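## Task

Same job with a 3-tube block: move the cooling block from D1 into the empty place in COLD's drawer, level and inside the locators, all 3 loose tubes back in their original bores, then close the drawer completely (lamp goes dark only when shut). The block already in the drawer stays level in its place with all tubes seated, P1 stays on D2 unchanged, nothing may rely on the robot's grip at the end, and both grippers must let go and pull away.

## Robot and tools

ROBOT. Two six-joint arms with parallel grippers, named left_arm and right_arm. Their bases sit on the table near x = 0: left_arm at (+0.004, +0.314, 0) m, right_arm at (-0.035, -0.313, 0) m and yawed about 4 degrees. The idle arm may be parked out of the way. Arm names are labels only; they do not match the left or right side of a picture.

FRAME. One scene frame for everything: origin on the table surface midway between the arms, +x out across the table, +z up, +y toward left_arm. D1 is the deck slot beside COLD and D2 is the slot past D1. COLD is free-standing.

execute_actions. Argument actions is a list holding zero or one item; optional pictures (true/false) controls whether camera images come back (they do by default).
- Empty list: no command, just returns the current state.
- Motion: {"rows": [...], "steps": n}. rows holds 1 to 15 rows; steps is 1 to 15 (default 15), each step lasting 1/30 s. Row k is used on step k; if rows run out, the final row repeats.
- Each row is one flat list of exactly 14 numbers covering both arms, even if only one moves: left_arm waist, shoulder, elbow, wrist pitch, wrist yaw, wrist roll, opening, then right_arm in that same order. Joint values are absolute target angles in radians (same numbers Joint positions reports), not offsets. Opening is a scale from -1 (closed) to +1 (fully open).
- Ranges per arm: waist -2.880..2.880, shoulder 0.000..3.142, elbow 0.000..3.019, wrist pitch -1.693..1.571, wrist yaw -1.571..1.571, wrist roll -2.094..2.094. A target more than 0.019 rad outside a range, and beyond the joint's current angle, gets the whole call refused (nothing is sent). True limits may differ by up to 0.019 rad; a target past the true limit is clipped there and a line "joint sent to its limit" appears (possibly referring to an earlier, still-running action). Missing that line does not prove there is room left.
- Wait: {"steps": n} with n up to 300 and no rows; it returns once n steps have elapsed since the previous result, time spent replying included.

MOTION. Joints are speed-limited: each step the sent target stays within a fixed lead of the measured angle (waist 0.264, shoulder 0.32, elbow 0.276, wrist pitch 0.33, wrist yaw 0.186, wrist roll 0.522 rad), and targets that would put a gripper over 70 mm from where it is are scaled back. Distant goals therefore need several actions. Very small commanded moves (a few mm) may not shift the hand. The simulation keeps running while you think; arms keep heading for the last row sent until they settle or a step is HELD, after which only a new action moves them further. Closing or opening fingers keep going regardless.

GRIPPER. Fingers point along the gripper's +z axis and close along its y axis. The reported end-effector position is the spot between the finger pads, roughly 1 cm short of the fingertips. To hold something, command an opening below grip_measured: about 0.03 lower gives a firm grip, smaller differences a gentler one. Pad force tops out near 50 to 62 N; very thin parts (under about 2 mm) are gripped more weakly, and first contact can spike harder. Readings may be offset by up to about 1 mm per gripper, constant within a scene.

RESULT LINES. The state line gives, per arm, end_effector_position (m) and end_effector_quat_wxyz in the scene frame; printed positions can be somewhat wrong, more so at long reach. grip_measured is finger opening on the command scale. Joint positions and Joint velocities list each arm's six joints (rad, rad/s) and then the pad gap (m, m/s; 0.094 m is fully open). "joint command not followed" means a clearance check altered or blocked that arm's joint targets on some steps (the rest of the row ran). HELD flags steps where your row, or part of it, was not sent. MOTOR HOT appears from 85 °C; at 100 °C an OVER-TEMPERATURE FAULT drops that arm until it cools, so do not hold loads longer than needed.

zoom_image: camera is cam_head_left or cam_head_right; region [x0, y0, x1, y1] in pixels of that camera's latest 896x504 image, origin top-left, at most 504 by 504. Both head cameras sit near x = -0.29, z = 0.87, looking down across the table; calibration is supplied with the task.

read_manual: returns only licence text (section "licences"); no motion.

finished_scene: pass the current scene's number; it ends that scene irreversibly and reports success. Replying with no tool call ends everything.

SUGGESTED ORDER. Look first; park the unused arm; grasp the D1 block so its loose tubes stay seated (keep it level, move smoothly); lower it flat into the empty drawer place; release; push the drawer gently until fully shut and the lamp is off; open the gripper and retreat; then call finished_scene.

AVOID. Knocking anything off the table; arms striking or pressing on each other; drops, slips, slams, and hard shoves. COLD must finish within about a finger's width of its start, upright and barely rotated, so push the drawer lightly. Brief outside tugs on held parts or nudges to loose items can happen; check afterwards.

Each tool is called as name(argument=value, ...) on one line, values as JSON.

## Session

execute_actions(actions=[])

Scene clock: 0.00 s of 10800.00 s.
left_arm: end_effector_position=(+0.5295, +0.3097, +0.4685) grip_measured=+1.000 end_effector_quat_wxyz=(+0.689, +0.005, +0.725, -0.005) | right_arm: end_effector_position=(+0.1620, +0.1734, +0.1254) grip_measured=+1.000 end_effector_quat_wxyz=(+0.182, -0.580, +0.785, +0.118)
Joint positions: left_arm=[-0.006  1.066  1.03  -0.014  0.012 -0.     0.094] | right_arm=[ 1.111  1.533  1.091 -0.692 -0.011 -0.087  0.094]
Joint velocities: left_arm=[ 0.005 -0.005  0.007  0.007 -0.022 -0.037  0.   ] | right_arm=[-0.005 -0.015 -0.002  0.017 -0.095 -0.007  0.   ]
Motor temperatures (°C, as the motors report them): left_arm=[17 18 21 21 19 21] | right_arm=[22 20 22 19 18 17]

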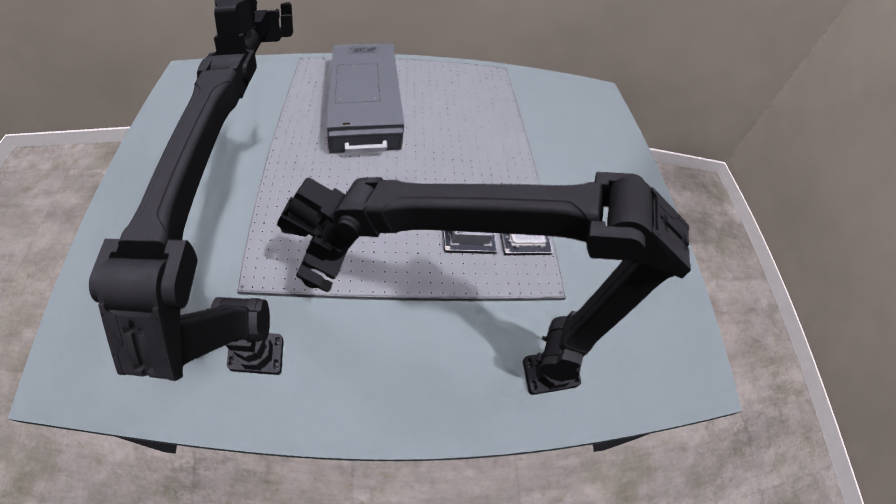

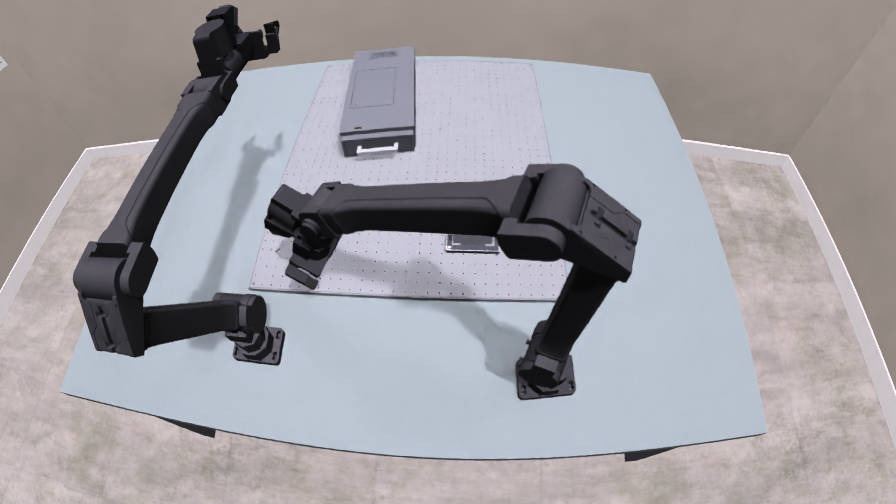

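execute_actions(actions=[{"rows":[[-0.1,1.3,1.25,-0.6,0,0.7,0,0.6,1.43,1.18,-1.2,0,0.3,1]]}], pictures=false)

execute_actions(actions=[{"rows":[[-0.2,1.4,1.3,-0.8,0,0.9,0,0.5,1.43,1.18,-1.28,0,0.4,1],[-0.25,1.45,1.35,-0.9,0,1,0,0.45,1.43,1.18,-1.28,0,0.4,1],[-0.3,1.5,1.4,-0.96,0,1.11,0,0.4,1.43,1.18,-1.28,0,0.4,1],[-0.35,1.55,1.42,-0.96,0,1.11,0,0.37,1.43,1.18,-1.28,0,0.4,1],[-0.38,1.6,1.44,-0.96,0,1.11,0,0.35,1.43,1.18,-1.28,0,0.4,1],[-0.4,1.65,1.45,-0.96,0,1.11,0,0.33,1.43,1.18,-1.28,0,0.4,1],[-0.405,1.7,1.45,-0.97,0,1.11,0,0.32,1.43,1.18,-1.28,0,0.4,1]]}], pictures=false)

execute_actions(actions=[{"rows":[[-0.405,1.76,1.45,-0.97,0,1.11,0,0.32,1.43,1.18,-1.28,0,0.4,1]]}])

zoom_image(camera="cam_head_right", region=[330, 110, 530, 260])

Scene clock: 4.60 s of 10800.00 s.
left_arm: end_effector_position=(+0.5645, +0.2552, +0.3167) grip_measured=+0.003 end_effector_quat_wxyz=(+0.408, +0.335, +0.841, +0.115) | right_arm: end_effector_position=(+0.2986, -0.0553, +0.1404) grip_measured=+1.000 end_effector_quat_wxyz=(+0.023, -0.207, +0.978, +0.010)
Joint positions: left_arm=[-0.106  1.323  1.218 -0.59   0.001  0.655  0.047] | right_arm=[ 0.587  1.465  1.123 -1.178  0.003  0.242  0.094]
Joint velocities: left_arm=[-0.005 -0.112 -0.002 -0.012 -0.037  0.242 -0.001] | right_arm=[-0.718 -0.161  0.193 -0.164  0.022  0.403  0.   ]
Motor temperatures (°C, as the motors report them): left_arm=[17 18 22 21 19 21] | right_arm=[22 20 23 19 18 17]
Steps of this call (steps 1 to 90: nothing new was sent; then 1.10 s passed at rest; steps 91 to 105: all 15 steps of this action). Readings (joint positions):
91: left_arm=[-0.011 1.076 1.046 -0.064 0.005 0.060] | right_arm=[1.104 1.531 1.094 -0.721 -0.013 -0.059]
92: left_arm=[-0.022 1.097 1.082 -0.145 0.002 0.133] | right_arm=[1.092 1.528 1.097 -0.770 -0.013 -0.028]
94: left_arm=[-0.054 1.163 1.161 -0.313 0.001 0.291] | right_arm=[1.043 1.515 1.097 -0.873 -0.012 0.028]
98: left_arm=[-0.103 1.280 1.218 -0.545 0.001 0.526] | right_arm=[0.888 1.492 1.097 -1.048 -0.009 0.117]
105: the state above

Scene clock: 5.10 s of 10800.00 s.
left_arm: end_effector_position=(+0.5309, +0.0757, +0.1394) grip_measured=+0.003 end_effector_quat_wxyz=(+0.140, +0.667, +0.730, +0.046) | right_arm: end_effector_position=(+0.3426, -0.1658, +0.1551) grip_measured=+1.000 end_effector_quat_wxyz=(-0.000, +0.007, +1.000, -0.001)
Joint positions: left_arm=[-0.426  1.717  1.396 -0.953  0.001  1.058  0.047] | right_arm=[ 0.301  1.443  1.14  -1.269  0.002  0.387  0.094]
Joint velocities: left_arm=[-0.024  0.532  0.002 -0.134  0.007  0.3   -0.001] | right_arm=[0.044 0.005 0.012 0.007 0.007 0.066 0.   ]
Motor temperatures (°C, as the motors report them): left_arm=[17 18 23 21 19 21] | right_arm=[22 20 24 19 18 17]
Steps of this call (steps 1 to 15: all 15 steps of this action). Readings (joint positions):
1: left_arm=[-0.112 1.325 1.226 -0.632 -0.003 0.694] | right_arm=[0.562 1.461 1.130 -1.198 0.002 0.268]
2: left_arm=[-0.128 1.333 1.246 -0.709 -0.004 0.745] | right_arm=[0.538 1.456 1.137 -1.225 0.001 0.293]
4: left_arm=[-0.184 1.369 1.287 -0.815 -0.005 0.829] | right_arm=[0.473 1.446 1.140 -1.253 -0.000 0.328]
8: left_arm=[-0.316 1.483 1.343 -0.885 -0.003 0.924] | right_arm=[0.331 1.443 1.140 -1.267 0.001 0.366]
15: the state above

Scene clock: 5.60 s of 10800.00 s.
left_arm: end_effector_position=(+0.5345, +0.0852, +0.1165) grip_measured=+0.003 end_effector_quat_wxyz=(+0.118, +0.677, +0.725, +0.042) | right_arm: end_effector_position=(+0.3421, -0.1645, +0.1551) grip_measured=+1.000 end_effector_quat_wxyz=(+0.000, +0.007, +1.000, -0.001)
Joint positions: left_arm=[-0.409  1.759  1.398 -0.959  0.001  1.097  0.047] | right_arm=[ 0.305  1.443  1.14  -1.269  0.002  0.391  0.094]
Joint velocities: left_arm=[-0.005 -0.005 -0.027 -0.022  0.007 -0.022  0.002] | right_arm=[-0.015 -0.015 -0.012 -0.007 -0.051 -0.066  0.   ]
Motor temperatures (°C, as the motors report them): left_arm=[17 18 23 21 19 21] | right_arm=[22 20 24 19 18 17]
Steps of this call (steps 1 to 15: all 15 steps of this action). Readings (joint positions):
1: left_arm=[-0.426 1.734 1.396 -0.956 0.001 1.066] | right_arm=[0.303 1.443 1.140 -1.269 0.002 0.388]
2: left_arm=[-0.424 1.745 1.396 -0.957 0.001 1.073] | right_arm=[0.304 1.443 1.140 -1.269 0.002 0.388]
4: left_arm=[-0.418 1.758 1.396 -0.959 0.001 1.082] | right_arm=[0.305 1.443 1.140 -1.269 0.002 0.389]
8: left_arm=[-0.410 1.759 1.397 -0.959 0.001 1.092] | right_arm=[0.305 1.443 1.140 -1.269 0.002 0.391]
15: the state above

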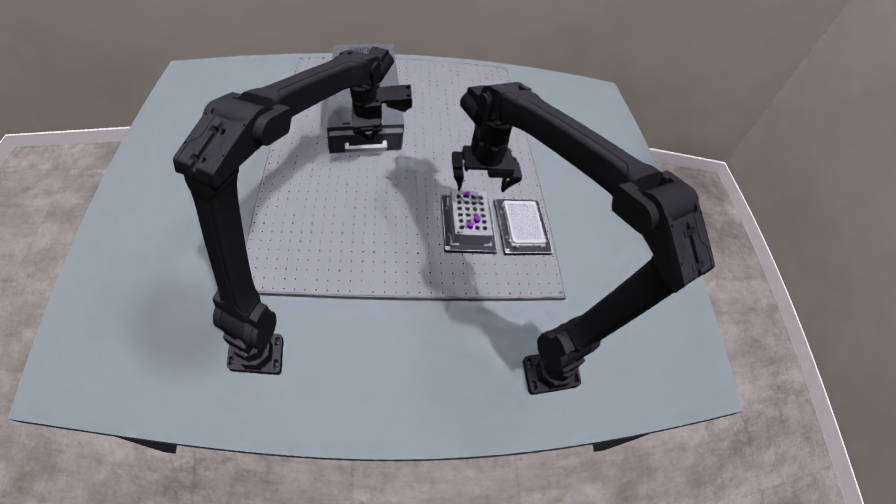

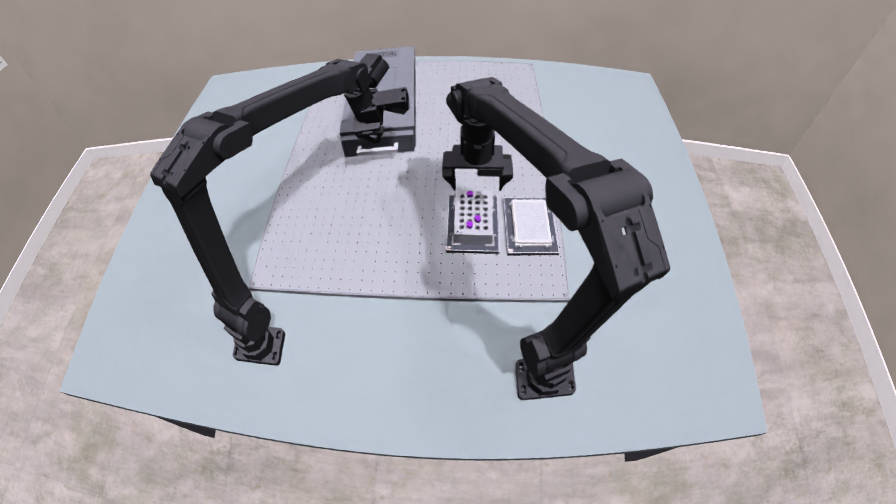

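Region (330, 110, 530, 260) of cam_head_right's 896x504 image, scaled by 2.520, with more detail than that image has; it fills the top 378 rows of this view, and the rest is white.

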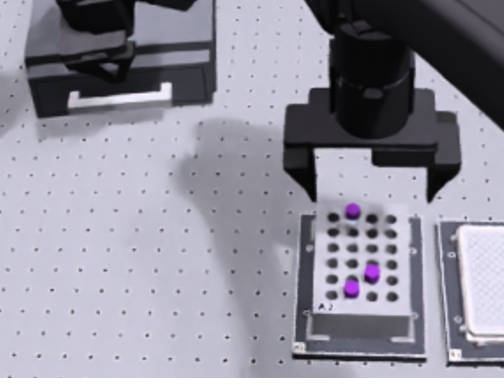

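execute_actions(actions=[{"rows":[[-0.4,1.79,1.4,-0.96,0,1.1,0,0.33,1.46,1.13,-1.23,0,0.44,1],[-0.4,1.8,1.4,-0.96,0,1.1,0,0.335,1.465,1.115,-1.21,0,0.44,1],[-0.4,1.81,1.4,-0.96,0,1.1,0,0.338,1.47,1.1,-1.19,0,0.44,1],[-0.4,1.82,1.4,-0.96,0,1.1,0,0.338,1.475,1.085,-1.17,0,0.44,1],[-0.4,1.83,1.4,-0.96,0,1.1,0,0.338,1.48,1.07,-1.15,0,0.44,1],[-0.4,1.84,1.4,-0.96,0,1.1,0,0.338,1.485,1.055,-1.13,0,0.44,1],[-0.4,1.85,1.4,-0.96,0,1.1,0,0.338,1.49,1.045,-1.11,0,0.44,1],[-0.4,1.86,1.4,-0.96,0,1.1,0,0.338,1.495,1.035,-1.09,0,0.44,1],[-0.4,1.87,1.4,-0.96,0,1.1,0,0.338,1.5,1.025,-1.075,0,0.44,1],[-0.4,1.885,1.4,-0.96,0,1.1,0,0.338,1.5,1.025,-1.075,0,0.44,1]]}], pictures=false)

execute_actions(actions=[{"steps":5}])

zoom_image(camera="cam_head_right", region=[330, 110, 530, 260])

Scene clock: 10.07 s of 10800.00 s.
left_arm: end_effector_position=(+0.5302, +0.0873, +0.0565) grip_measured=+0.003 end_effector_quat_wxyz=(+0.067, +0.681, +0.728, +0.024) | right_arm: end_effector_position=(+0.3334, -0.1597, +0.0885) grip_measured=+1.000 end_effector_quat_wxyz=(-0.003, +0.017, +1.000, -0.002)
Joint positions: left_arm=[-0.408  1.868  1.398 -0.959  0.001  1.099  0.047] | right_arm=[ 0.324  1.501  1.014 -1.091  0.002  0.43   0.094]
Joint velocities: left_arm=[-0.015  0.2   -0.012 -0.007  0.037 -0.007  0.001] | right_arm=[-0.015 -0.015 -0.002  0.037 -0.051  0.037  0.   ]
Motor temperatures (°C, as the motors report them): left_arm=[17 18 24 21 19 21] | right_arm=[22 21 24 19 18 17]
Steps of this call (steps 1 to 15: the robot went on to your last target; steps 16 to 90: nothing new was sent; then 0.97 s passed at rest; steps 91 to 105: all 15 steps of this action). Readings (joint positions):
91: left_arm=[-0.409 1.759 1.398 -0.959 0.001 1.099] | right_arm=[0.305 1.443 1.138 -1.264 0.002 0.398]
92: left_arm=[-0.409 1.760 1.398 -0.959 0.001 1.099] | right_arm=[0.307 1.443 1.134 -1.251 0.002 0.405]
94: left_arm=[-0.409 1.763 1.398 -0.959 0.001 1.099] | right_arm=[0.312 1.444 1.114 -1.215 0.002 0.415]
98: left_arm=[-0.408 1.789 1.398 -0.959 0.001 1.099] | right_arm=[0.323 1.461 1.055 -1.139 0.002 0.425]
105: the state above

Scene clock: 10.23 s of 10800.00 s.
left_arm: end_effector_position=(+0.5298, +0.0875, +0.0527) grip_measured=+0.003 end_effector_quat_wxyz=(+0.064, +0.682, +0.729, +0.023) | right_arm: end_effector_position=(+0.3341, -0.1594, +0.0885) grip_measured=+1.000 end_effector_quat_wxyz=(-0.001, +0.017, +1.000, -0.002)
Joint positions: left_arm=[-0.408  1.874  1.398 -0.959  0.001  1.099  0.047] | right_arm=[ 0.324  1.501  1.014 -1.088  0.002  0.431  0.094]
Joint velocities: left_arm=[-0.015 -0.005 -0.012 -0.002 -0.022 -0.081 -0.   ] | right_arm=[-0.015 -0.005  0.002  0.022 -0.081 -0.007  0.   ]
Motor temperatures (°C, as the motors report them): left_arm=[17 18 24 21 19 21] | right_arm=[22 21 25 19 18 17]
Steps of this call (steps 1 to 5: the robot went on to your last target). Readings (joint positions):
1: left_arm=[-0.408 1.872 1.398 -0.959 0.001 1.099] | right_arm=[0.324 1.501 1.014 -1.090 0.002 0.430]
2: left_arm=[-0.408 1.874 1.398 -0.959 0.001 1.099] | right_arm=[0.324 1.501 1.014 -1.088 0.002 0.430]
4: left_arm=[-0.408 1.874 1.398 -0.959 0.001 1.099] | right_arm=[0.324 1.501 1.014 -1.088 0.002 0.431]
5: the state above

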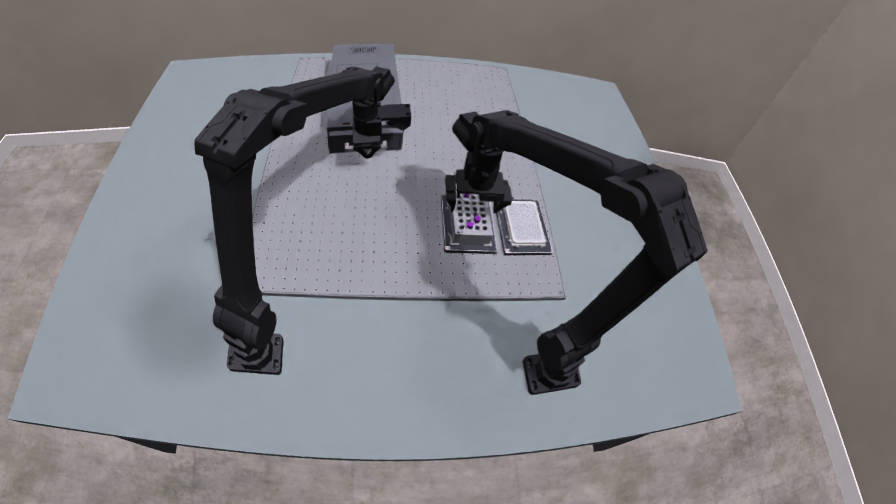

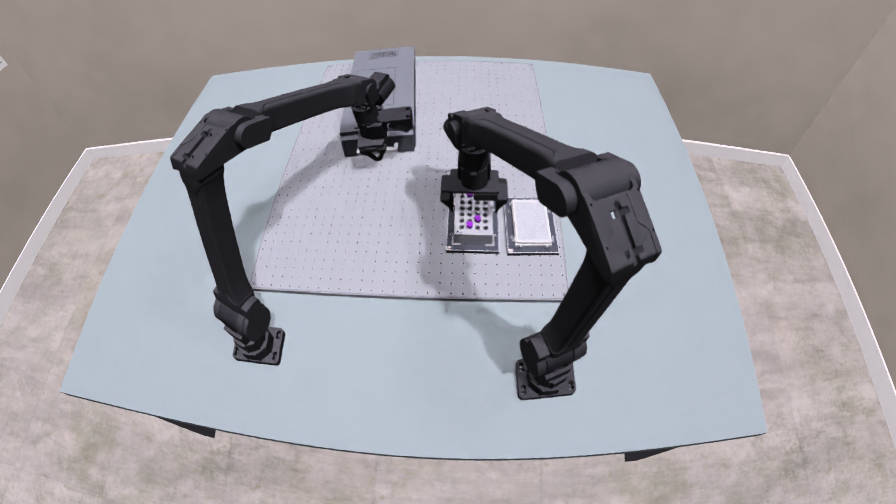

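Region (330, 110, 530, 260) of cam_head_right's 896x504 image, scaled by 2.520, with more detail than that image has; it fills the top 378 rows of this view, and the rest is white.

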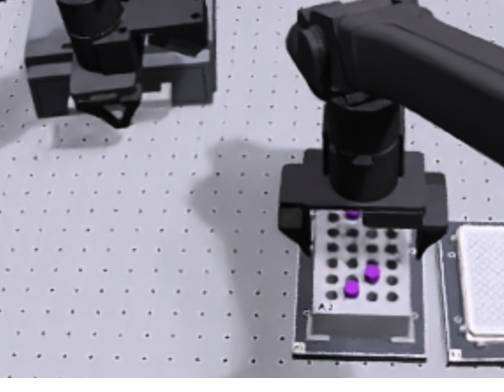

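execute_actions(actions=[{"rows":[[-0.42,1.85,1.37,-0.955,0,1.08,0,0.324,1.51,1.02,-1.07,0,0.44,1],[-0.425,1.84,1.35,-0.95,0,1.07,0,0.324,1.52,1.015,-1.06,0,0.44,1],[-0.43,1.828,1.33,-0.945,0,1.07,0,0.324,1.525,1.01,-1.05,0,0.44,1],[-0.435,1.815,1.31,-0.94,0,1.06,0,0.324,1.53,1.005,-1.04,0,0.44,1],[-0.442,1.8,1.29,-0.934,0,1.05,0,0.324,1.535,1,-1.03,0,0.44,1],[-0.449,1.785,1.268,-0.928,0,1.05,0,0.324,1.54,0.995,-1.02,0,0.44,1],[-0.456,1.77,1.245,-0.92,0,1.04,0,0.324,1.545,0.99,-1.01,0,0.44,1],[-0.464,1.753,1.222,-0.915,0,1.03,0,0.324,1.548,0.985,-1,0,0.44,1],[-0.472,1.735,1.2,-0.91,0,1.02,0,0.324,1.55,0.98,-0.99,0,0.44,1],[-0.481,1.718,1.178,-0.904,0,1.01,0,0.324,1.55,0.975,-0.982,0,0.44,1],[-0.49,1.701,1.156,-0.898,0,1,0,0.324,1.55,0.975,-0.982,0,0.44,1],[-0.499,1.684,1.133,-0.892,0,0.99,0,0.324,1.55,0.975,-0.982,0,0.44,1],[-0.508,1.667,1.11,-0.886,0,0.98,0,0.324,1.55,0.975,-0.982,0,0.44,1],[-0.517,1.65,1.088,-0.88,0,0.97,0,0.324,1.55,0.975,-0.982,0,0.44,1],[-0.527,1.633,1.065,-0.873,0,0.96,0,0.324,1.55,0.975,-0.982,0,0.44,1]]}])

execute_actions(actions=[{"rows":[[-0.538,1.616,1.043,-0.868,0,0.95,0,0.324,1.55,0.975,-0.982,0,0.44,0.95],[-0.55,1.599,1.021,-0.864,0,0.94,0,0.324,1.55,0.975,-0.982,0,0.44,0.9],[-0.562,1.582,1,-0.86,0,0.93,0,0.324,1.55,0.975,-0.982,0,0.44,0.86],[-0.575,1.565,0.979,-0.856,0,0.91,0,0.324,1.55,0.975,-0.982,0,0.44,0.83],[-0.588,1.548,0.958,-0.852,0,0.9,0,0.324,1.55,0.975,-0.982,0,0.44,0.8],[-0.6,1.531,0.936,-0.848,0,0.89,0,0.324,1.55,0.975,-0.982,0,0.44,0.76],[-0.614,1.514,0.915,-0.844,0,0.88,0,0.324,1.55,0.975,-0.982,0,0.44,0.76],[-0.628,1.497,0.894,-0.84,0,0.86,0,0.324,1.55,0.975,-0.982,0,0.44,0.76],[-0.642,1.482,0.878,-0.84,0,0.85,0,0.324,1.55,0.975,-0.982,0,0.44,0.76],[-0.654,1.469,0.864,-0.84,0,0.84,0,0.324,1.55,0.975,-0.982,0,0.44,0.76],[-0.665,1.457,0.851,-0.84,0,0.83,0,0.324,1.55,0.975,-0.982,0,0.44,0.76],[-0.675,1.446,0.84,-0.84,0,0.82,0,0.324,1.55,0.975,-0.982,0,0.44,0.76],[-0.683,1.437,0.83,-0.835,0,0.81,0,0.324,1.55,0.975,-0.982,0,0.44,0.76],[-0.69,1.43,0.822,-0.835,0,0.8,0,0.324,1.55,0.975,-0.982,0,0.44,0.76],[-0.7,1.42,0.81,-0.835,0,0.79,0,0.324,1.55,0.975,-0.982,0,0.44,0.76]]}], pictures=false)

execute_actions(actions=[{"steps":8}])

Scene clock: 16.27 s of 10800.00 s.
left_arm: end_effector_position=(+0.4253, +0.0823, +0.0515) grip_measured=+0.003 end_effector_quat_wxyz=(+0.054, +0.685, +0.726, +0.015) | right_arm: end_effector_position=(+0.3339, -0.1595, +0.0575) grip_measured=+1.000 end_effector_quat_wxyz=(-0.000, +0.018, +1.000, -0.001)
Joint positions: left_arm=[-0.505  1.679  1.117 -0.897 -0.002  1.01   0.047] | right_arm=[ 0.324  1.543  0.968 -0.998  0.002  0.431  0.094]
Joint velocities: left_arm=[-0.308 -0.523 -0.676  0.12   0.037 -0.256 -0.001] | right_arm=[ 0.005 -0.015 -0.007  0.007 -0.037 -0.022  0.   ]
Motor temperatures (°C, as the motors report them): left_arm=[17 18 24 21 19 21] | right_arm=[22 21 25 19 18 17]
Steps of this call (steps 1 to 15: the robot went on to your last target; steps 16 to 90: nothing new was sent; then 2.53 s passed at rest; steps 91 to 105: all 15 steps of this action). Readings (joint positions):
91: left_arm=[-0.409 1.874 1.396 -0.959 0.001 1.097] | right_arm=[0.324 1.501 1.014 -1.086 0.002 0.431]
92: left_arm=[-0.409 1.872 1.391 -0.958 0.001 1.094] | right_arm=[0.324 1.501 1.014 -1.083 0.002 0.431]
94: left_arm=[-0.413 1.859 1.365 -0.945 -0.001 1.089] | right_arm=[0.324 1.503 1.012 -1.069 0.002 0.431]
98: left_arm=[-0.431 1.809 1.291 -0.913 -0.003 1.069] | right_arm=[0.324 1.518 0.997 -1.030 0.002 0.431]
105: the state above

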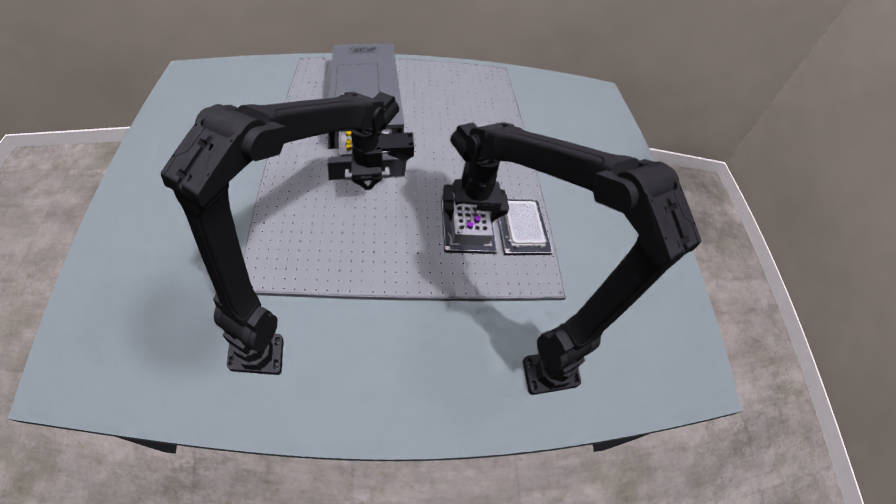

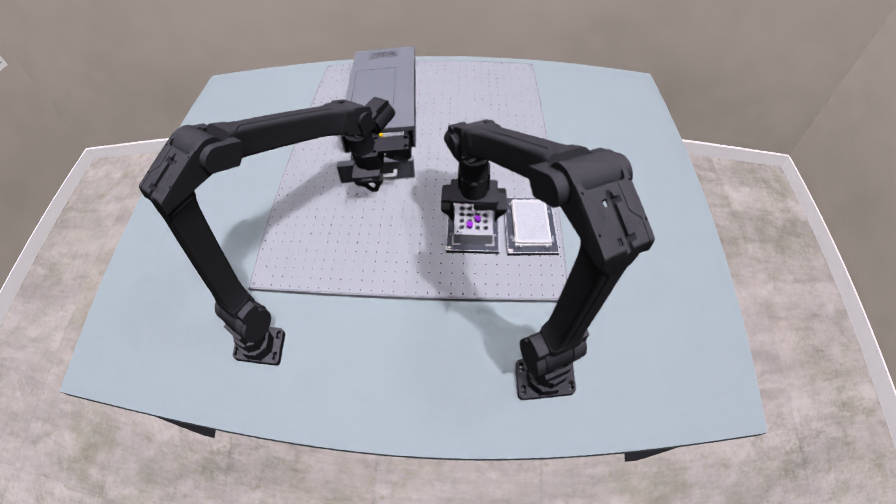

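Scene clock: 16.77 s of 10800.00 s.
left_arm: end_effector_position=(+0.3020, +0.0720, +0.0524) grip_measured=+0.003 end_effector_quat_wxyz=(+0.056, +0.690, +0.722, +0.005) | right_arm: end_effector_position=(+0.3347, -0.1586, +0.0575) grip_measured=+0.817 end_effector_quat_wxyz=(+0.001, +0.018, +1.000, +0.001)
Joint positions: left_arm=[-0.684  1.447  0.84  -0.851 -0.001  0.845  0.047] | right_arm=[ 0.324  1.543  0.968 -0.993 -0.001  0.432  0.085]
Joint velocities: left_arm=[-0.278 -0.278 -0.261 -0.002 -0.037 -0.359 -0.   ] | right_arm=[-0.005 -0.034  0.012 -0.007 -0.022 -0.007 -0.   ]
Motor temperatures (°C, as the motors report them): left_arm=[17 19 24 21 19 21] | right_arm=[22 21 25 19 18 17]
Steps of this call (steps 1 to 15: all 15 steps of this action). Readings (joint positions):
1: left_arm=[-0.516 1.662 1.093 -0.892 -0.002 1.001] | right_arm=[0.324 1.543 0.968 -0.997 0.002 0.431]
2: left_arm=[-0.527 1.644 1.071 -0.888 -0.001 0.991] | right_arm=[0.324 1.543 0.968 -0.996 0.002 0.431]
4: left_arm=[-0.549 1.610 1.027 -0.878 -0.001 0.970] | right_arm=[0.324 1.543 0.968 -0.994 -0.001 0.432]
8: left_arm=[-0.596 1.544 0.945 -0.857 -0.001 0.924] | right_arm=[0.324 1.543 0.968 -0.993 -0.001 0.432]
15: the state above

Scene clock: 17.03 s of 10800.00 s.
left_arm: end_effector_position=(+0.2904, +0.0707, +0.0525) grip_measured=+0.002 end_effector_quat_wxyz=(+0.056, +0.684, +0.727, +0.002) | right_arm: end_effector_position=(+0.3347, -0.1586, +0.0575) grip_measured=+0.817 end_effector_quat_wxyz=(+0.001, +0.018, +1.000, +0.001)
Joint positions: left_arm=[-0.704  1.427  0.818 -0.85   0.002  0.808  0.047] | right_arm=[ 0.324  1.543  0.968 -0.993 -0.001  0.432  0.085]
Joint velocities: left_arm=[-0.005 -0.005  0.012 -0.007  0.11  -0.095 -0.   ] | right_arm=[ 0.005 -0.005 -0.007 -0.007 -0.037 -0.022 -0.   ]
Motor temperatures (°C, as the motors report them): left_arm=[17 18 24 21 19 21] | right_arm=[22 21 25 19 18 17]
Steps of this call (steps 1 to 8: the robot went on to your last target). Readings (joint positions):
1: left_arm=[-0.692 1.439 0.831 -0.851 -0.001 0.837] | right_arm=[0.324 1.543 0.968 -0.993 -0.001 0.432]
2: left_arm=[-0.698 1.433 0.825 -0.851 0.003 0.828] | right_arm=[0.324 1.543 0.968 -0.993 -0.001 0.432]
4: left_arm=[-0.704 1.427 0.818 -0.851 0.004 0.818] | right_arm=[0.324 1.543 0.968 -0.993 -0.001 0.432]
8: the state above

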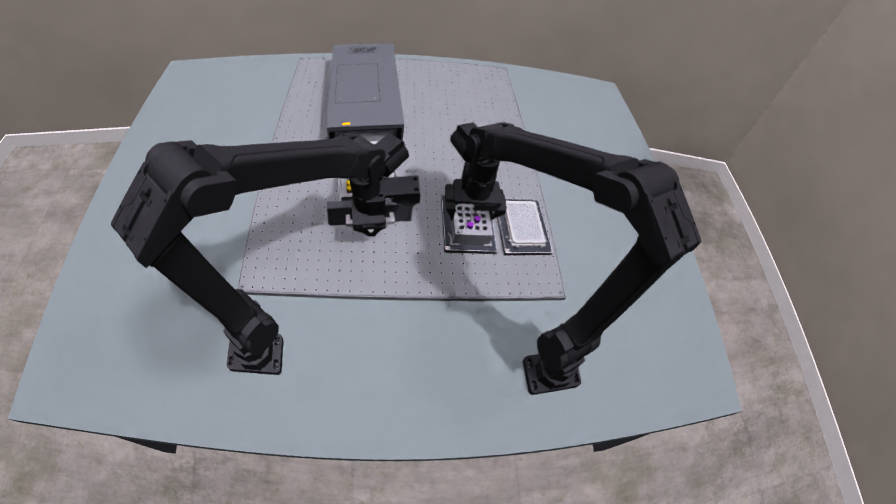

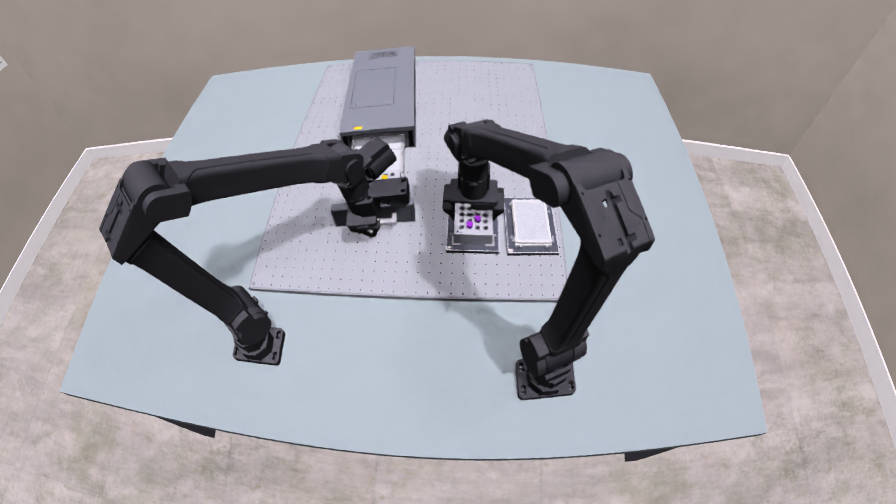

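execute_actions(actions=[{"rows":[[-0.72,1.4,0.79,-0.85,0,0.79,0,0.324,1.52,1.01,-0.995,0,0.435,0.76],[-0.73,1.39,0.785,-0.86,0,0.79,0,0.324,1.505,1.03,-1,0,0.435,0.76],[-0.735,1.385,0.78,-0.87,0,0.79,0,0.324,1.49,1.05,-1.005,0,0.435,0.76],[-0.735,1.385,0.78,-0.87,0,0.79,0,0.324,1.48,1.065,-1.02,0,0.435,0.76],[-0.735,1.385,0.78,-0.87,0,0.79,0,0.324,1.475,1.07,-1.03,0,0.435,0.76],[-0.735,1.385,0.78,-0.87,0,0.79,0,0.324,1.47,1.075,-1.04,0,0.435,0.76]],"steps":12}], pictures=false)

execute_actions(actions=[{"rows":[[-0.7,1.37,0.82,-0.83,0,0.8,0,0.324,1.465,1.082,-1.05,0,0.435,0.76],[-0.7,1.35,0.82,-0.83,0,0.8,0,0.324,1.46,1.089,-1.06,0,0.435,0.76],[-0.7,1.33,0.82,-0.84,0,0.8,0,0.324,1.455,1.096,-1.07,0,0.435,0.76],[-0.7,1.31,0.82,-0.85,0,0.8,0,0.324,1.45,1.103,-1.08,0,0.435,0.76],[-0.7,1.29,0.82,-0.86,0,0.8,0,0.324,1.445,1.11,-1.09,0,0.435,0.76],[-0.7,1.26,0.82,-0.87,0,0.8,0,0.324,1.44,1.117,-1.1,0,0.435,0.76],[-0.7,1.23,0.82,-0.89,0,0.8,0,0.324,1.435,1.124,-1.115,0,0.435,0.76],[-0.7,1.2,0.82,-0.92,0,0.8,0,0.324,1.43,1.131,-1.13,0,0.435,0.76],[-0.7,1.17,0.82,-0.95,0,0.8,0,0.324,1.425,1.138,-1.145,0,0.435,0.76],[-0.7,1.14,0.82,-0.99,0,0.8,0,0.324,1.42,1.145,-1.16,0,0.435,0.76],[-0.7,1.1,0.82,-1.03,0,0.8,0,0.324,1.415,1.152,-1.175,0,0.435,0.76],[-0.65,1.06,0.8,-1.07,0,0.8,0,0.324,1.41,1.159,-1.19,0,0.435,0.76],[-0.6,1.02,0.78,-1.1,0,0.8,0,0.324,1.405,1.166,-1.205,0,0.435,0.76],[-0.55,0.97,0.76,-1.13,0,0.8,0,0.324,1.4,1.173,-1.22,0,0.435,0.76],[0,0.93,0.74,-1.15,0,0.8,-1,0.324,1.39,1.18,-1.235,0,0.435,0.76]]}], pictures=false)

execute_actions(actions=[{"steps":15}])

zoom_image(camera="cam_head_left", region=[300, 110, 440, 240])

Scene clock: 23.47 s of 10800.00 s.
left_arm: end_effector_position=(+0.2767, +0.0713, +0.0537) grip_measured=+0.002 end_effector_quat_wxyz=(+0.054, +0.690, +0.721, +0.003) | right_arm: end_effector_position=(+0.3371, -0.1576, +0.0689) grip_measured=+0.817 end_effector_quat_wxyz=(+0.001, +0.018, +1.000, +0.001)
Joint positions: left_arm=[-0.729  1.399  0.795 -0.858 -0.002  0.801  0.047] | right_arm=[ 0.324  1.533  0.991 -1.027 -0.001  0.431  0.085]
Joint velocities: left_arm=[-0.015  0.005  0.002 -0.002 -0.022  0.051 -0.002] | right_arm=[-0.005 -0.034  0.022 -0.012  0.037 -0.051  0.   ]
Motor temperatures (°C, as the motors report them): left_arm=[17 18 24 21 19 21] | right_arm=[22 21 25 19 18 17]
Steps of this call (steps 1 to 30: the robot went on to your last target; steps 31 to 90: nothing new was sent; then 3.03 s passed at rest; steps 91 to 102: all 12 steps of this action). Readings (joint positions):
91: left_arm=[-0.705 1.426 0.817 -0.850 0.002 0.801] | right_arm=[0.324 1.543 0.968 -0.993 -0.001 0.432]
92: left_arm=[-0.707 1.423 0.813 -0.850 0.001 0.801] | right_arm=[0.324 1.543 0.969 -0.993 -0.001 0.432]
94: left_arm=[-0.716 1.414 0.803 -0.852 -0.002 0.801] | right_arm=[0.324 1.542 0.972 -0.997 -0.001 0.432]
98: left_arm=[-0.728 1.401 0.795 -0.857 -0.002 0.801] | right_arm=[0.324 1.540 0.986 -1.022 -0.001 0.431]
102: the state above

Scene clock: 23.97 s of 10800.00 s.
left_arm: end_effector_position=(+0.2632, +0.1318, +0.1633) grip_measured=-0.159 end_effector_quat_wxyz=(+0.130, +0.642, +0.756, +0.009) | right_arm: end_effector_position=(+0.3284, -0.1612, +0.1069) grip_measured=+0.817 end_effector_quat_wxyz=(-0.021, +0.018, +1.000, -0.008)
Joint positions: left_arm=[-0.61   1.021  0.788 -1.078  0.006  0.801  0.04 ] | right_arm=[ 0.324  1.488  1.053 -1.18  -0.001  0.431  0.085]
Joint velocities: left_arm=[ 1.626 -1.284 -0.149 -0.593 -0.022  0.007 -0.422] | right_arm=[-0.015 -0.132  0.149 -0.383 -0.007  0.007 -0.   ]
Motor temperatures (°C, as the motors report them): left_arm=[17 18 24 21 19 21] | right_arm=[22 21 25 19 18 17]
Steps of this call (steps 1 to 15: all 15 steps of this action). Readings (joint positions):
1: left_arm=[-0.728 1.399 0.795 -0.855 -0.001 0.801] | right_arm=[0.324 1.532 0.992 -1.029 -0.001 0.431]
2: left_arm=[-0.724 1.396 0.795 -0.852 -0.001 0.801] | right_arm=[0.324 1.531 0.995 -1.035 -0.001 0.431]
4: left_arm=[-0.713 1.380 0.795 -0.851 0.000 0.801] | right_arm=[0.324 1.529 1.001 -1.051 -0.001 0.431]
8: left_arm=[-0.706 1.294 0.795 -0.871 0.001 0.801] | right_arm=[0.324 1.518 1.016 -1.088 -0.001 0.431]
15: the state above

Scene clock: 24.47 s of 10800.00 s.
left_arm: end_effector_position=(+0.2918, +0.3160, +0.1735) grip_measured=-0.988 end_effector_quat_wxyz=(+0.124, +0.382, +0.914, +0.054) | right_arm: end_effector_position=(+0.3342, -0.1588, +0.1378) grip_measured=+0.817 end_effector_quat_wxyz=(-0.002, +0.018, +1.000, -0.000)
Joint positions: left_arm=[ 0.005  0.916  0.754 -1.137 -0.001  0.801  0.001] | right_arm=[ 0.324  1.446  1.095 -1.223 -0.001  0.431  0.085]
Joint velocities: left_arm=[-0.073 -0.005 -0.002 -0.002 -0.022 -0.037  0.   ] | right_arm=[-0.005  0.005 -0.002 -0.032  0.022 -0.022 -0.001]
Motor temperatures (°C, as the motors report them): left_arm=[17 18 24 21 19 21] | right_arm=[22 21 25 19 18 17]
Steps of this call (steps 1 to 15: the robot went on to your last target). Readings (joint positions):
1: left_arm=[-0.544 0.981 0.783 -1.095 0.006 0.801] | right_arm=[0.324 1.483 1.058 -1.192 -0.001 0.431]
2: left_arm=[-0.465 0.947 0.779 -1.108 0.005 0.801] | right_arm=[0.324 1.477 1.062 -1.202 -0.001 0.431]
4: left_arm=[-0.285 0.909 0.774 -1.122 0.003 0.801] | right_arm=[0.324 1.466 1.070 -1.214 -0.001 0.431]
8: left_arm=[0.013 0.909 0.766 -1.130 -0.006 0.801] | right_arm=[0.324 1.450 1.087 -1.222 -0.001 0.431]
15: the state above

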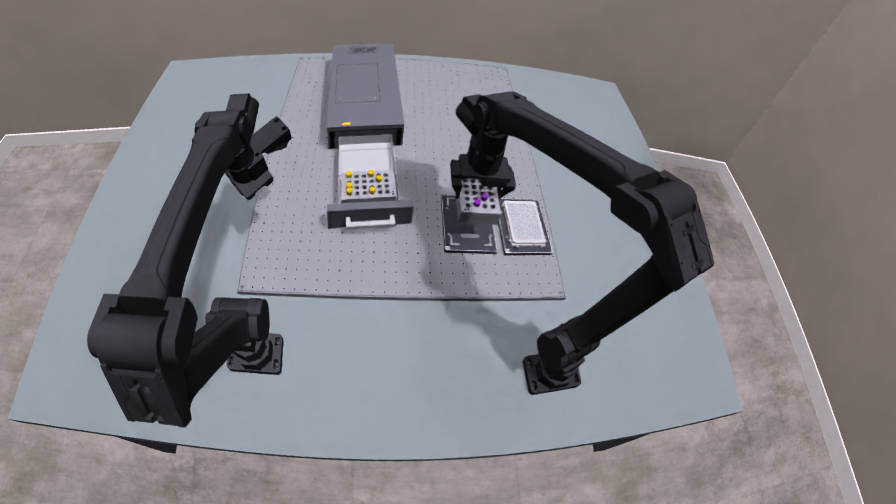

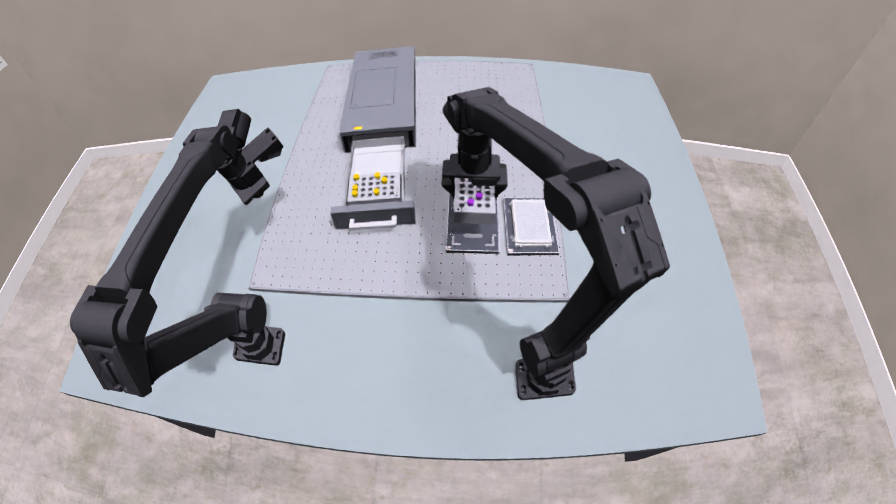

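Region (300, 110, 440, 240) of cam_head_left's 896x504 image, scaled by 3.600, with more detail than that image has; it fills the top 468 rows of this view, and the rest is white.

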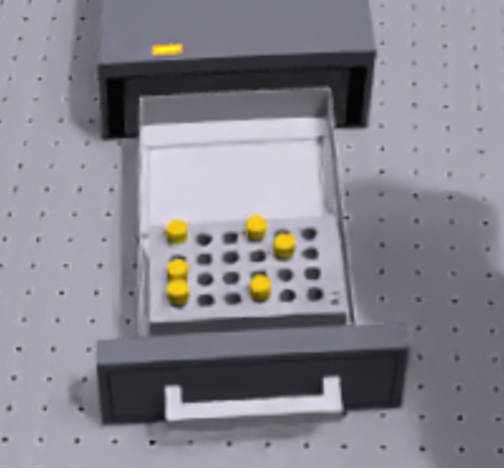

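execute_actions(actions=[{"rows":[[0.1,0.93,0.74,-1.15,0,0.8,-1,0.33,1.395,1.205,-1.24,0,0.37,0.76],[0.2,0.93,0.74,-1.15,0,0.8,-1,0.34,1.405,1.23,-1.245,0,0.3,0.76],[0.25,0.93,0.74,-1.15,0,0.8,-1,0.35,1.42,1.26,-1.25,0,0.23,0.76],[0.25,0.93,0.74,-1.15,0,0.8,-1,0.36,1.44,1.29,-1.26,0,0.16,0.76],[0.25,0.93,0.74,-1.15,0,0.8,-1,0.37,1.46,1.32,-1.27,0,0.09,0.76],[0.25,0.93,0.74,-1.15,0,0.8,-1,0.38,1.48,1.35,-1.28,0,0.02,0.76],[0.25,0.93,0.74,-1.15,0,0.8,-1,0.39,1.5,1.38,-1.29,0,-0.05,0.76],[0.25,0.93,0.74,-1.15,0,0.8,-1,0.4,1.525,1.41,-1.3,0,-0.12,0.76],[0.25,0.93,0.74,-1.15,0,0.8,-1,0.41,1.55,1.44,-1.305,0,-0.19,0.76],[0.25,0.93,0.74,-1.15,0,0.8,-1,0.42,1.575,1.47,-1.31,0,-0.26,0.76],[0.25,0.93,0.74,-1.15,0,0.8,-1,0.43,1.6,1.505,-1.32,0,-0.33,0.76],[0.25,0.93,0.74,-1.15,0,0.8,-1,0.44,1.625,1.54,-1.33,0,-0.4,0.76],[0.25,0.93,0.74,-1.15,0,0.8,-1,0.45,1.65,1.575,-1.34,0,-0.47,0.76],[0.25,0.93,0.74,-1.15,0,0.8,-1,0.46,1.675,1.61,-1.35,0,-0.54,0.76],[0.25,0.93,0.74,-1.15,0,0.8,-1,0.47,1.7,1.64,-1.36,0,-0.61,0.76]]}], pictures=false)

execute_actions(actions=[{"rows":[[0.25,0.93,0.74,-1.15,0,0.8,-1,0.48,1.72,1.675,-1.37,0,-0.68,0.76],[0.25,0.93,0.74,-1.15,0,0.8,-1,0.49,1.74,1.71,-1.38,0,-0.75,0.76],[0.25,0.93,0.74,-1.15,0,0.8,-1,0.5,1.76,1.745,-1.39,0,-0.82,0.76],[0.25,0.93,0.74,-1.15,0,0.8,-1,0.51,1.78,1.78,-1.4,0,-0.89,0.76],[0.25,0.93,0.74,-1.15,0,0.8,-1,0.52,1.8,1.815,-1.41,0,-0.95,0.76],[0.25,0.93,0.74,-1.15,0,0.8,-1,0.525,1.82,1.85,-1.42,0,-1,0.76],[0.25,0.93,0.74,-1.15,0,0.8,-1,0.53,1.845,1.885,-1.43,0,-1.045,0.76],[0.25,0.93,0.74,-1.15,0,0.8,-1,0.535,1.87,1.92,-1.44,0,-1.045,0.76],[0.25,0.93,0.74,-1.15,0,0.8,-1,0.54,1.895,1.955,-1.45,0,-1.045,0.76],[0.25,0.93,0.74,-1.15,0,0.8,-1,0.545,1.92,1.99,-1.46,0,-1.045,0.76],[0.25,0.93,0.74,-1.15,0,0.8,-1,0.55,1.945,2.025,-1.47,0,-1.045,0.76],[0.25,0.93,0.74,-1.15,0,0.8,-1,0.55,1.97,2.06,-1.475,0,-1.045,0.76],[0.25,0.93,0.74,-1.15,0,0.8,-1,0.55,1.995,2.095,-1.48,0,-1.045,0.76],[0.25,0.93,0.74,-1.15,0,0.8,-1,0.55,2.02,2.13,-1.48,0,-1.045,0.76],[0.25,0.93,0.74,-1.15,0,0.8,-1,0.55,2.04,2.16,-1.48,0,-1.045,0.76]]}], pictures=false)

execute_actions(actions=[{"rows":[[0.25,0.93,0.74,-1.15,0,0.8,-1,0.55,2.06,2.19,-1.48,0,-1.045,0.76],[0.25,0.93,0.74,-1.15,0,0.8,-1,0.55,2.075,2.21,-1.48,0,-1.045,0.76],[0.25,0.93,0.74,-1.15,0,0.8,-1,0.55,2.09,2.23,-1.48,0,-1.045,0.76],[0.25,0.93,0.74,-1.15,0,0.8,-1,0.55,2.1,2.24,-1.48,0,-1.045,0.76]]}])

zoom_image(camera="cam_head_left", region=[300, 110, 440, 240])

Scene clock: 33.93 s of 10800.00 s.
left_arm: end_effector_position=(+0.2822, +0.3875, +0.1735) grip_measured=-0.988 end_effector_quat_wxyz=(+0.116, +0.265, +0.955, +0.069) | right_arm: end_effector_position=(+0.4110, -0.0815, +0.1701) grip_measured=+0.817 end_effector_quat_wxyz=(+0.012, -0.346, +0.938, +0.001)
Joint positions: left_arm=[ 0.256  0.916  0.754 -1.137 -0.002  0.801  0.001] | right_arm=[ 0.407  1.663  1.438 -1.322  0.    -0.227  0.085]
Joint velocities: left_arm=[-0.005  0.005 -0.017  0.007  0.037  0.007  0.001] | right_arm=[ 0.347  0.835  1.062 -0.256 -0.022 -1.853  0.   ]
Motor temperatures (°C, as the motors report them): left_arm=[17 18 24 21 19 21] | right_arm=[22 21 28 19 18 17]
Steps of this call (steps 1 to 15: the robot went on to your last target; steps 16 to 90: nothing new was sent; then 5.97 s passed at rest; steps 91 to 105: all 15 steps of this action). Readings (joint positions):
91: left_arm=[0.013 0.916 0.754 -1.137 0.002 0.801] | right_arm=[0.324 1.446 1.097 -1.225 -0.001 0.423]
92: left_arm=[0.044 0.916 0.754 -1.137 0.006 0.801] | right_arm=[0.324 1.446 1.100 -1.229 -0.001 0.404]
94: left_arm=[0.161 0.916 0.754 -1.137 0.003 0.801] | right_arm=[0.325 1.449 1.118 -1.242 -0.001 0.345]
98: left_arm=[0.273 0.916 0.754 -1.137 -0.004 0.801] | right_arm=[0.341 1.493 1.203 -1.274 -0.000 0.178]
105: the state above

Scene clock: 34.43 s of 10800.00 s.
left_arm: end_effector_position=(+0.2822, +0.3875, +0.1735) grip_measured=-0.988 end_effector_quat_wxyz=(+0.116, +0.265, +0.955, +0.069) | right_arm: end_effector_position=(+0.4889, +0.0562, +0.1639) grip_measured=+0.817 end_effector_quat_wxyz=(+0.017, -0.701, +0.713, -0.003)
Joint positions: left_arm=[ 0.256  0.916  0.754 -1.137 -0.002  0.801  0.001] | right_arm=[ 0.542  2.033  1.956 -1.459 -0.    -0.939  0.085]
Joint velocities: left_arm=[-0.015 -0.005  0.012 -0.017  0.051  0.037 -0.   ] | right_arm=[ 0.073  0.737  1.116 -0.105 -0.051 -0.579  0.   ]
Motor temperatures (°C, as the motors report them): left_arm=[17 18 24 21 19 21] | right_arm=[22 21 28 19 18 17]
Steps of this call (steps 1 to 15: all 15 steps of this action). Readings (joint positions):
1: left_arm=[0.256 0.916 0.754 -1.137 -0.002 0.801] | right_arm=[0.419 1.691 1.474 -1.330 0.000 -0.293]
2: left_arm=[0.256 0.916 0.754 -1.137 -0.002 0.801] | right_arm=[0.431 1.719 1.510 -1.338 0.000 -0.359]
4: left_arm=[0.256 0.916 0.754 -1.137 -0.002 0.801] | right_arm=[0.454 1.771 1.577 -1.353 0.000 -0.491]
8: left_arm=[0.256 0.916 0.754 -1.137 -0.002 0.801] | right_arm=[0.497 1.863 1.701 -1.392 0.000 -0.727]
15: the state above

Scene clock: 34.93 s of 10800.00 s.
left_arm: end_effector_position=(+0.2822, +0.3875, +0.1735) grip_measured=-0.988 end_effector_quat_wxyz=(+0.116, +0.265, +0.955, +0.069) | right_arm: end_effector_position=(+0.5256, +0.0858, +0.1483) grip_measured=+0.817 end_effector_quat_wxyz=(-0.033, +0.733, -0.679, +0.007)
Joint positions: left_arm=[ 0.256  0.916  0.754 -1.137 -0.002  0.801  0.001] | right_arm=[ 0.547  2.164  2.13  -1.47  -0.    -1.029  0.085]
Joint velocities: left_arm=[-0.015 -0.024 -0.027 -0.017  0.007  0.022  0.   ] | right_arm=[-0.005  0.005 -0.007 -0.017  0.095 -0.066 -0.   ]
Motor temperatures (°C, as the motors report them): left_arm=[17 18 24 21 19 21] | right_arm=[22 21 28 19 18 17]
Steps of this call (steps 1 to 15: all 15 steps of this action). Readings (joint positions):
1: left_arm=[0.256 0.916 0.754 -1.137 -0.002 0.801] | right_arm=[0.545 2.058 1.993 -1.461 -0.000 -0.955]
2: left_arm=[0.256 0.916 0.754 -1.137 -0.002 0.801] | right_arm=[0.546 2.081 2.029 -1.462 -0.000 -0.969]
4: left_arm=[0.256 0.916 0.754 -1.137 -0.002 0.801] | right_arm=[0.547 2.122 2.090 -1.463 -0.001 -0.990]
8: left_arm=[0.256 0.916 0.754 -1.137 -0.002 0.801] | right_arm=[0.547 2.157 2.130 -1.463 -0.000 -1.014]
15: the state above

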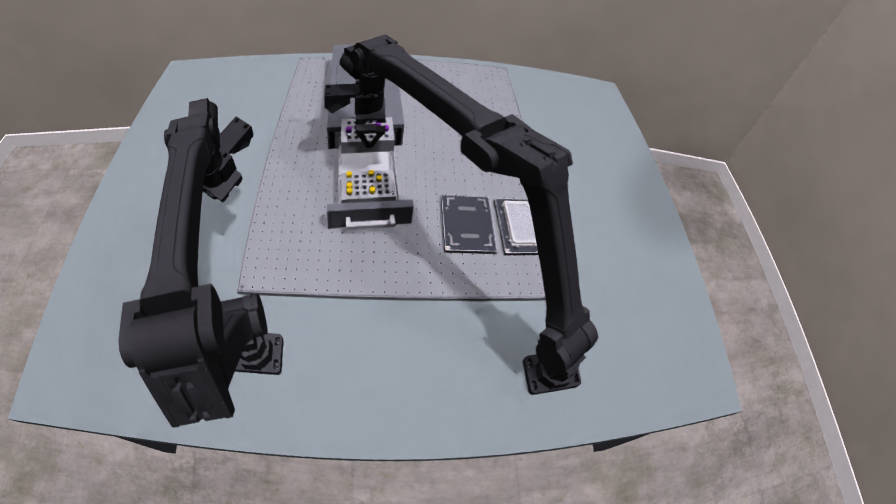

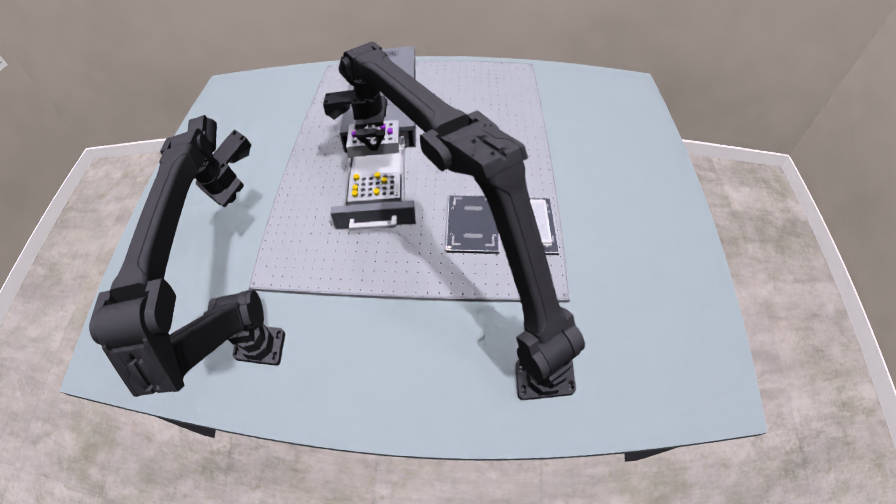

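Region (300, 110, 440, 240) of cam_head_left's 896x504 image, scaled by 3.600, with more detail than that image has; it fills the top 468 rows of this view, and the rest is white.

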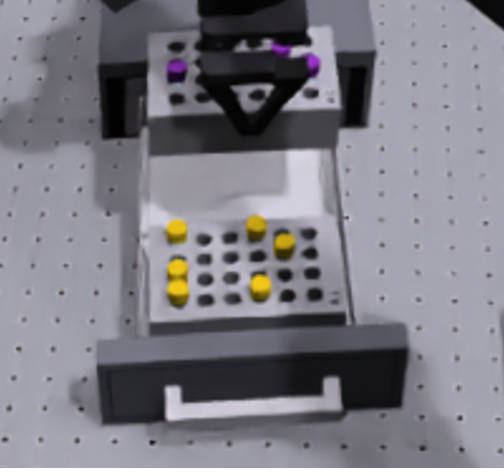

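execute_actions(actions=[{"rows":[[0.25,0.93,0.74,-1.15,0,0.8,-1,0.55,2.11,2.19,-1.46,0,-1.045,0.76],[0.25,0.93,0.74,-1.15,0,0.8,-1,0.55,2.115,2.175,-1.455,0,-1.045,0.76],[0.25,0.93,0.74,-1.15,0,0.8,-1,0.55,2.12,2.165,-1.45,0,-1.045,0.76],[0.25,0.93,0.74,-1.15,0,0.8,-1,0.55,2.125,2.155,-1.44,0,-1.045,0.76],[0.25,0.93,0.74,-1.15,0,0.8,-1,0.55,2.135,2.14,-1.43,0,-1.045,0.76]]}], pictures=false)

execute_actions(actions=[{"steps":8}])

zoom_image(camera="cam_head_left", region=[300, 110, 440, 240])

Scene clock: 38.07 s of 10800.00 s.
left_arm: end_effector_position=(+0.2822, +0.3875, +0.1735) grip_measured=-0.988 end_effector_quat_wxyz=(+0.116, +0.265, +0.955, +0.069) | right_arm: end_effector_position=(+0.5238, +0.0846, +0.1215) grip_measured=+0.817 end_effector_quat_wxyz=(-0.019, +0.736, -0.677, +0.004)
Joint positions: left_arm=[ 0.256  0.916  0.754 -1.137 -0.002  0.801  0.001] | right_arm=[ 0.547  2.186  2.099 -1.445 -0.    -1.036  0.085]
Joint velocities: left_arm=[-0.015 -0.015  0.012  0.002  0.022 -0.051 -0.   ] | right_arm=[ 0.005  0.034 -0.017 -0.002 -0.022 -0.081 -0.001]
Motor temperatures (°C, as the motors report them): left_arm=[17 18 24 21 19 21] | right_arm=[22 22 29 19 18 17]
Steps of this call (steps 1 to 15: the robot went on to your last target; steps 16 to 79: nothing new was sent; steps 80 to 94: all 15 steps of this action). Readings (joint positions):
80: left_arm=[0.256 0.916 0.754 -1.137 -0.002 0.801] | right_arm=[0.547 2.164 2.130 -1.470 -0.000 -1.035]
81: left_arm=[0.256 0.916 0.754 -1.137 -0.002 0.801] | right_arm=[0.547 2.164 2.130 -1.470 -0.000 -1.035]
83: left_arm=[0.256 0.916 0.754 -1.137 -0.002 0.801] | right_arm=[0.547 2.164 2.127 -1.466 -0.000 -1.035]
87: left_arm=[0.256 0.916 0.754 -1.137 -0.002 0.801] | right_arm=[0.547 2.167 2.111 -1.446 -0.000 -1.036]
94: the state above

Scene clock: 38.33 s of 10800.00 s.
left_arm: end_effector_position=(+0.2822, +0.3875, +0.1735) grip_measured=-0.988 end_effector_quat_wxyz=(+0.116, +0.265, +0.955, +0.069) | right_arm: end_effector_position=(+0.5241, +0.0847, +0.1197) grip_measured=+0.817 end_effector_quat_wxyz=(-0.018, +0.736, -0.677, +0.004)
Joint positions: left_arm=[ 0.256  0.916  0.754 -1.137 -0.002  0.801  0.001] | right_arm=[ 0.547  2.188  2.098 -1.443 -0.    -1.036  0.085]
Joint velocities: left_arm=[-0.015  0.005  0.002 -0.002  0.066 -0.007 -0.   ] | right_arm=[-0.005 -0.015  0.002 -0.012  0.051  0.037 -0.002]
Motor temperatures (°C, as the motors report them): left_arm=[17 18 24 21 19 21] | right_arm=[22 22 28 19 18 17]
Steps of this call (steps 1 to 8: the robot went on to your last target). Readings (joint positions):
1: left_arm=[0.256 0.916 0.754 -1.137 -0.002 0.801] | right_arm=[0.547 2.188 2.098 -1.445 -0.000 -1.036]
2: left_arm=[0.256 0.916 0.754 -1.137 -0.002 0.801] | right_arm=[0.547 2.188 2.098 -1.445 -0.000 -1.036]
4: left_arm=[0.256 0.916 0.754 -1.137 -0.002 0.801] | right_arm=[0.547 2.188 2.098 -1.445 -0.000 -1.036]
8: the state above

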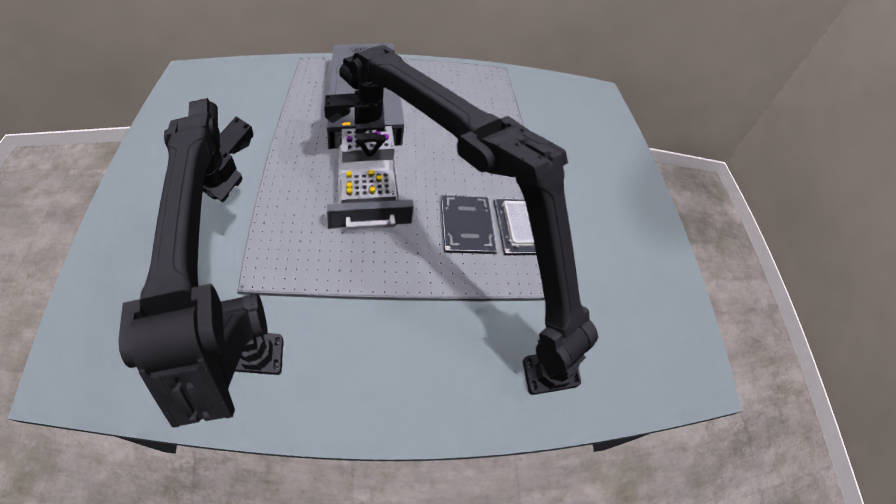

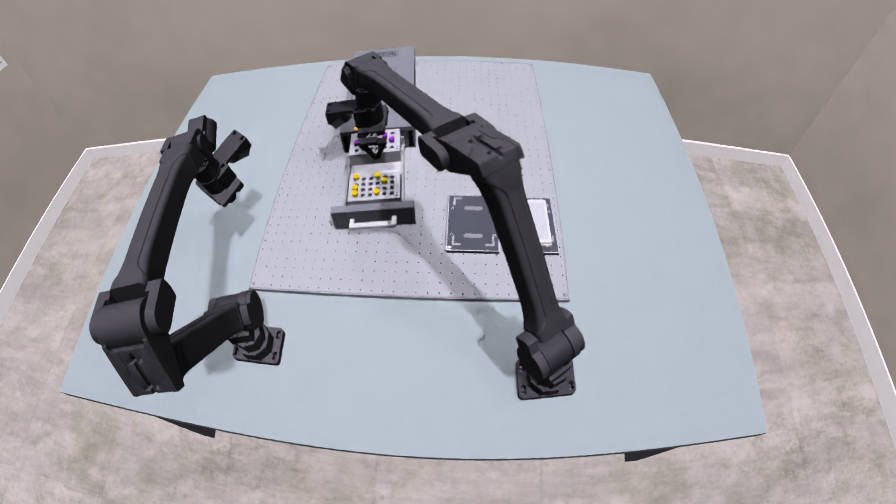

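Region (300, 110, 440, 240) of cam_head_left's 896x504 image, scaled by 3.600, with more detail than that image has; it fills the top 468 rows of this view, and the rest is white.

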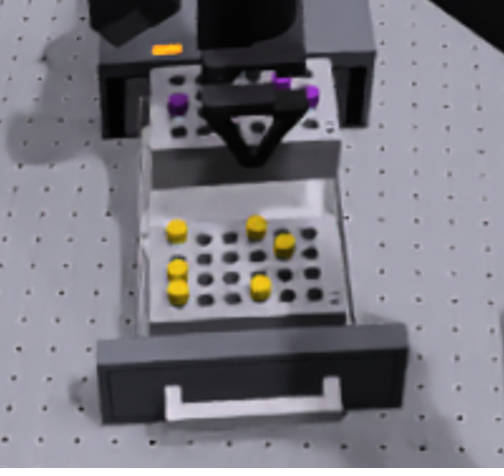

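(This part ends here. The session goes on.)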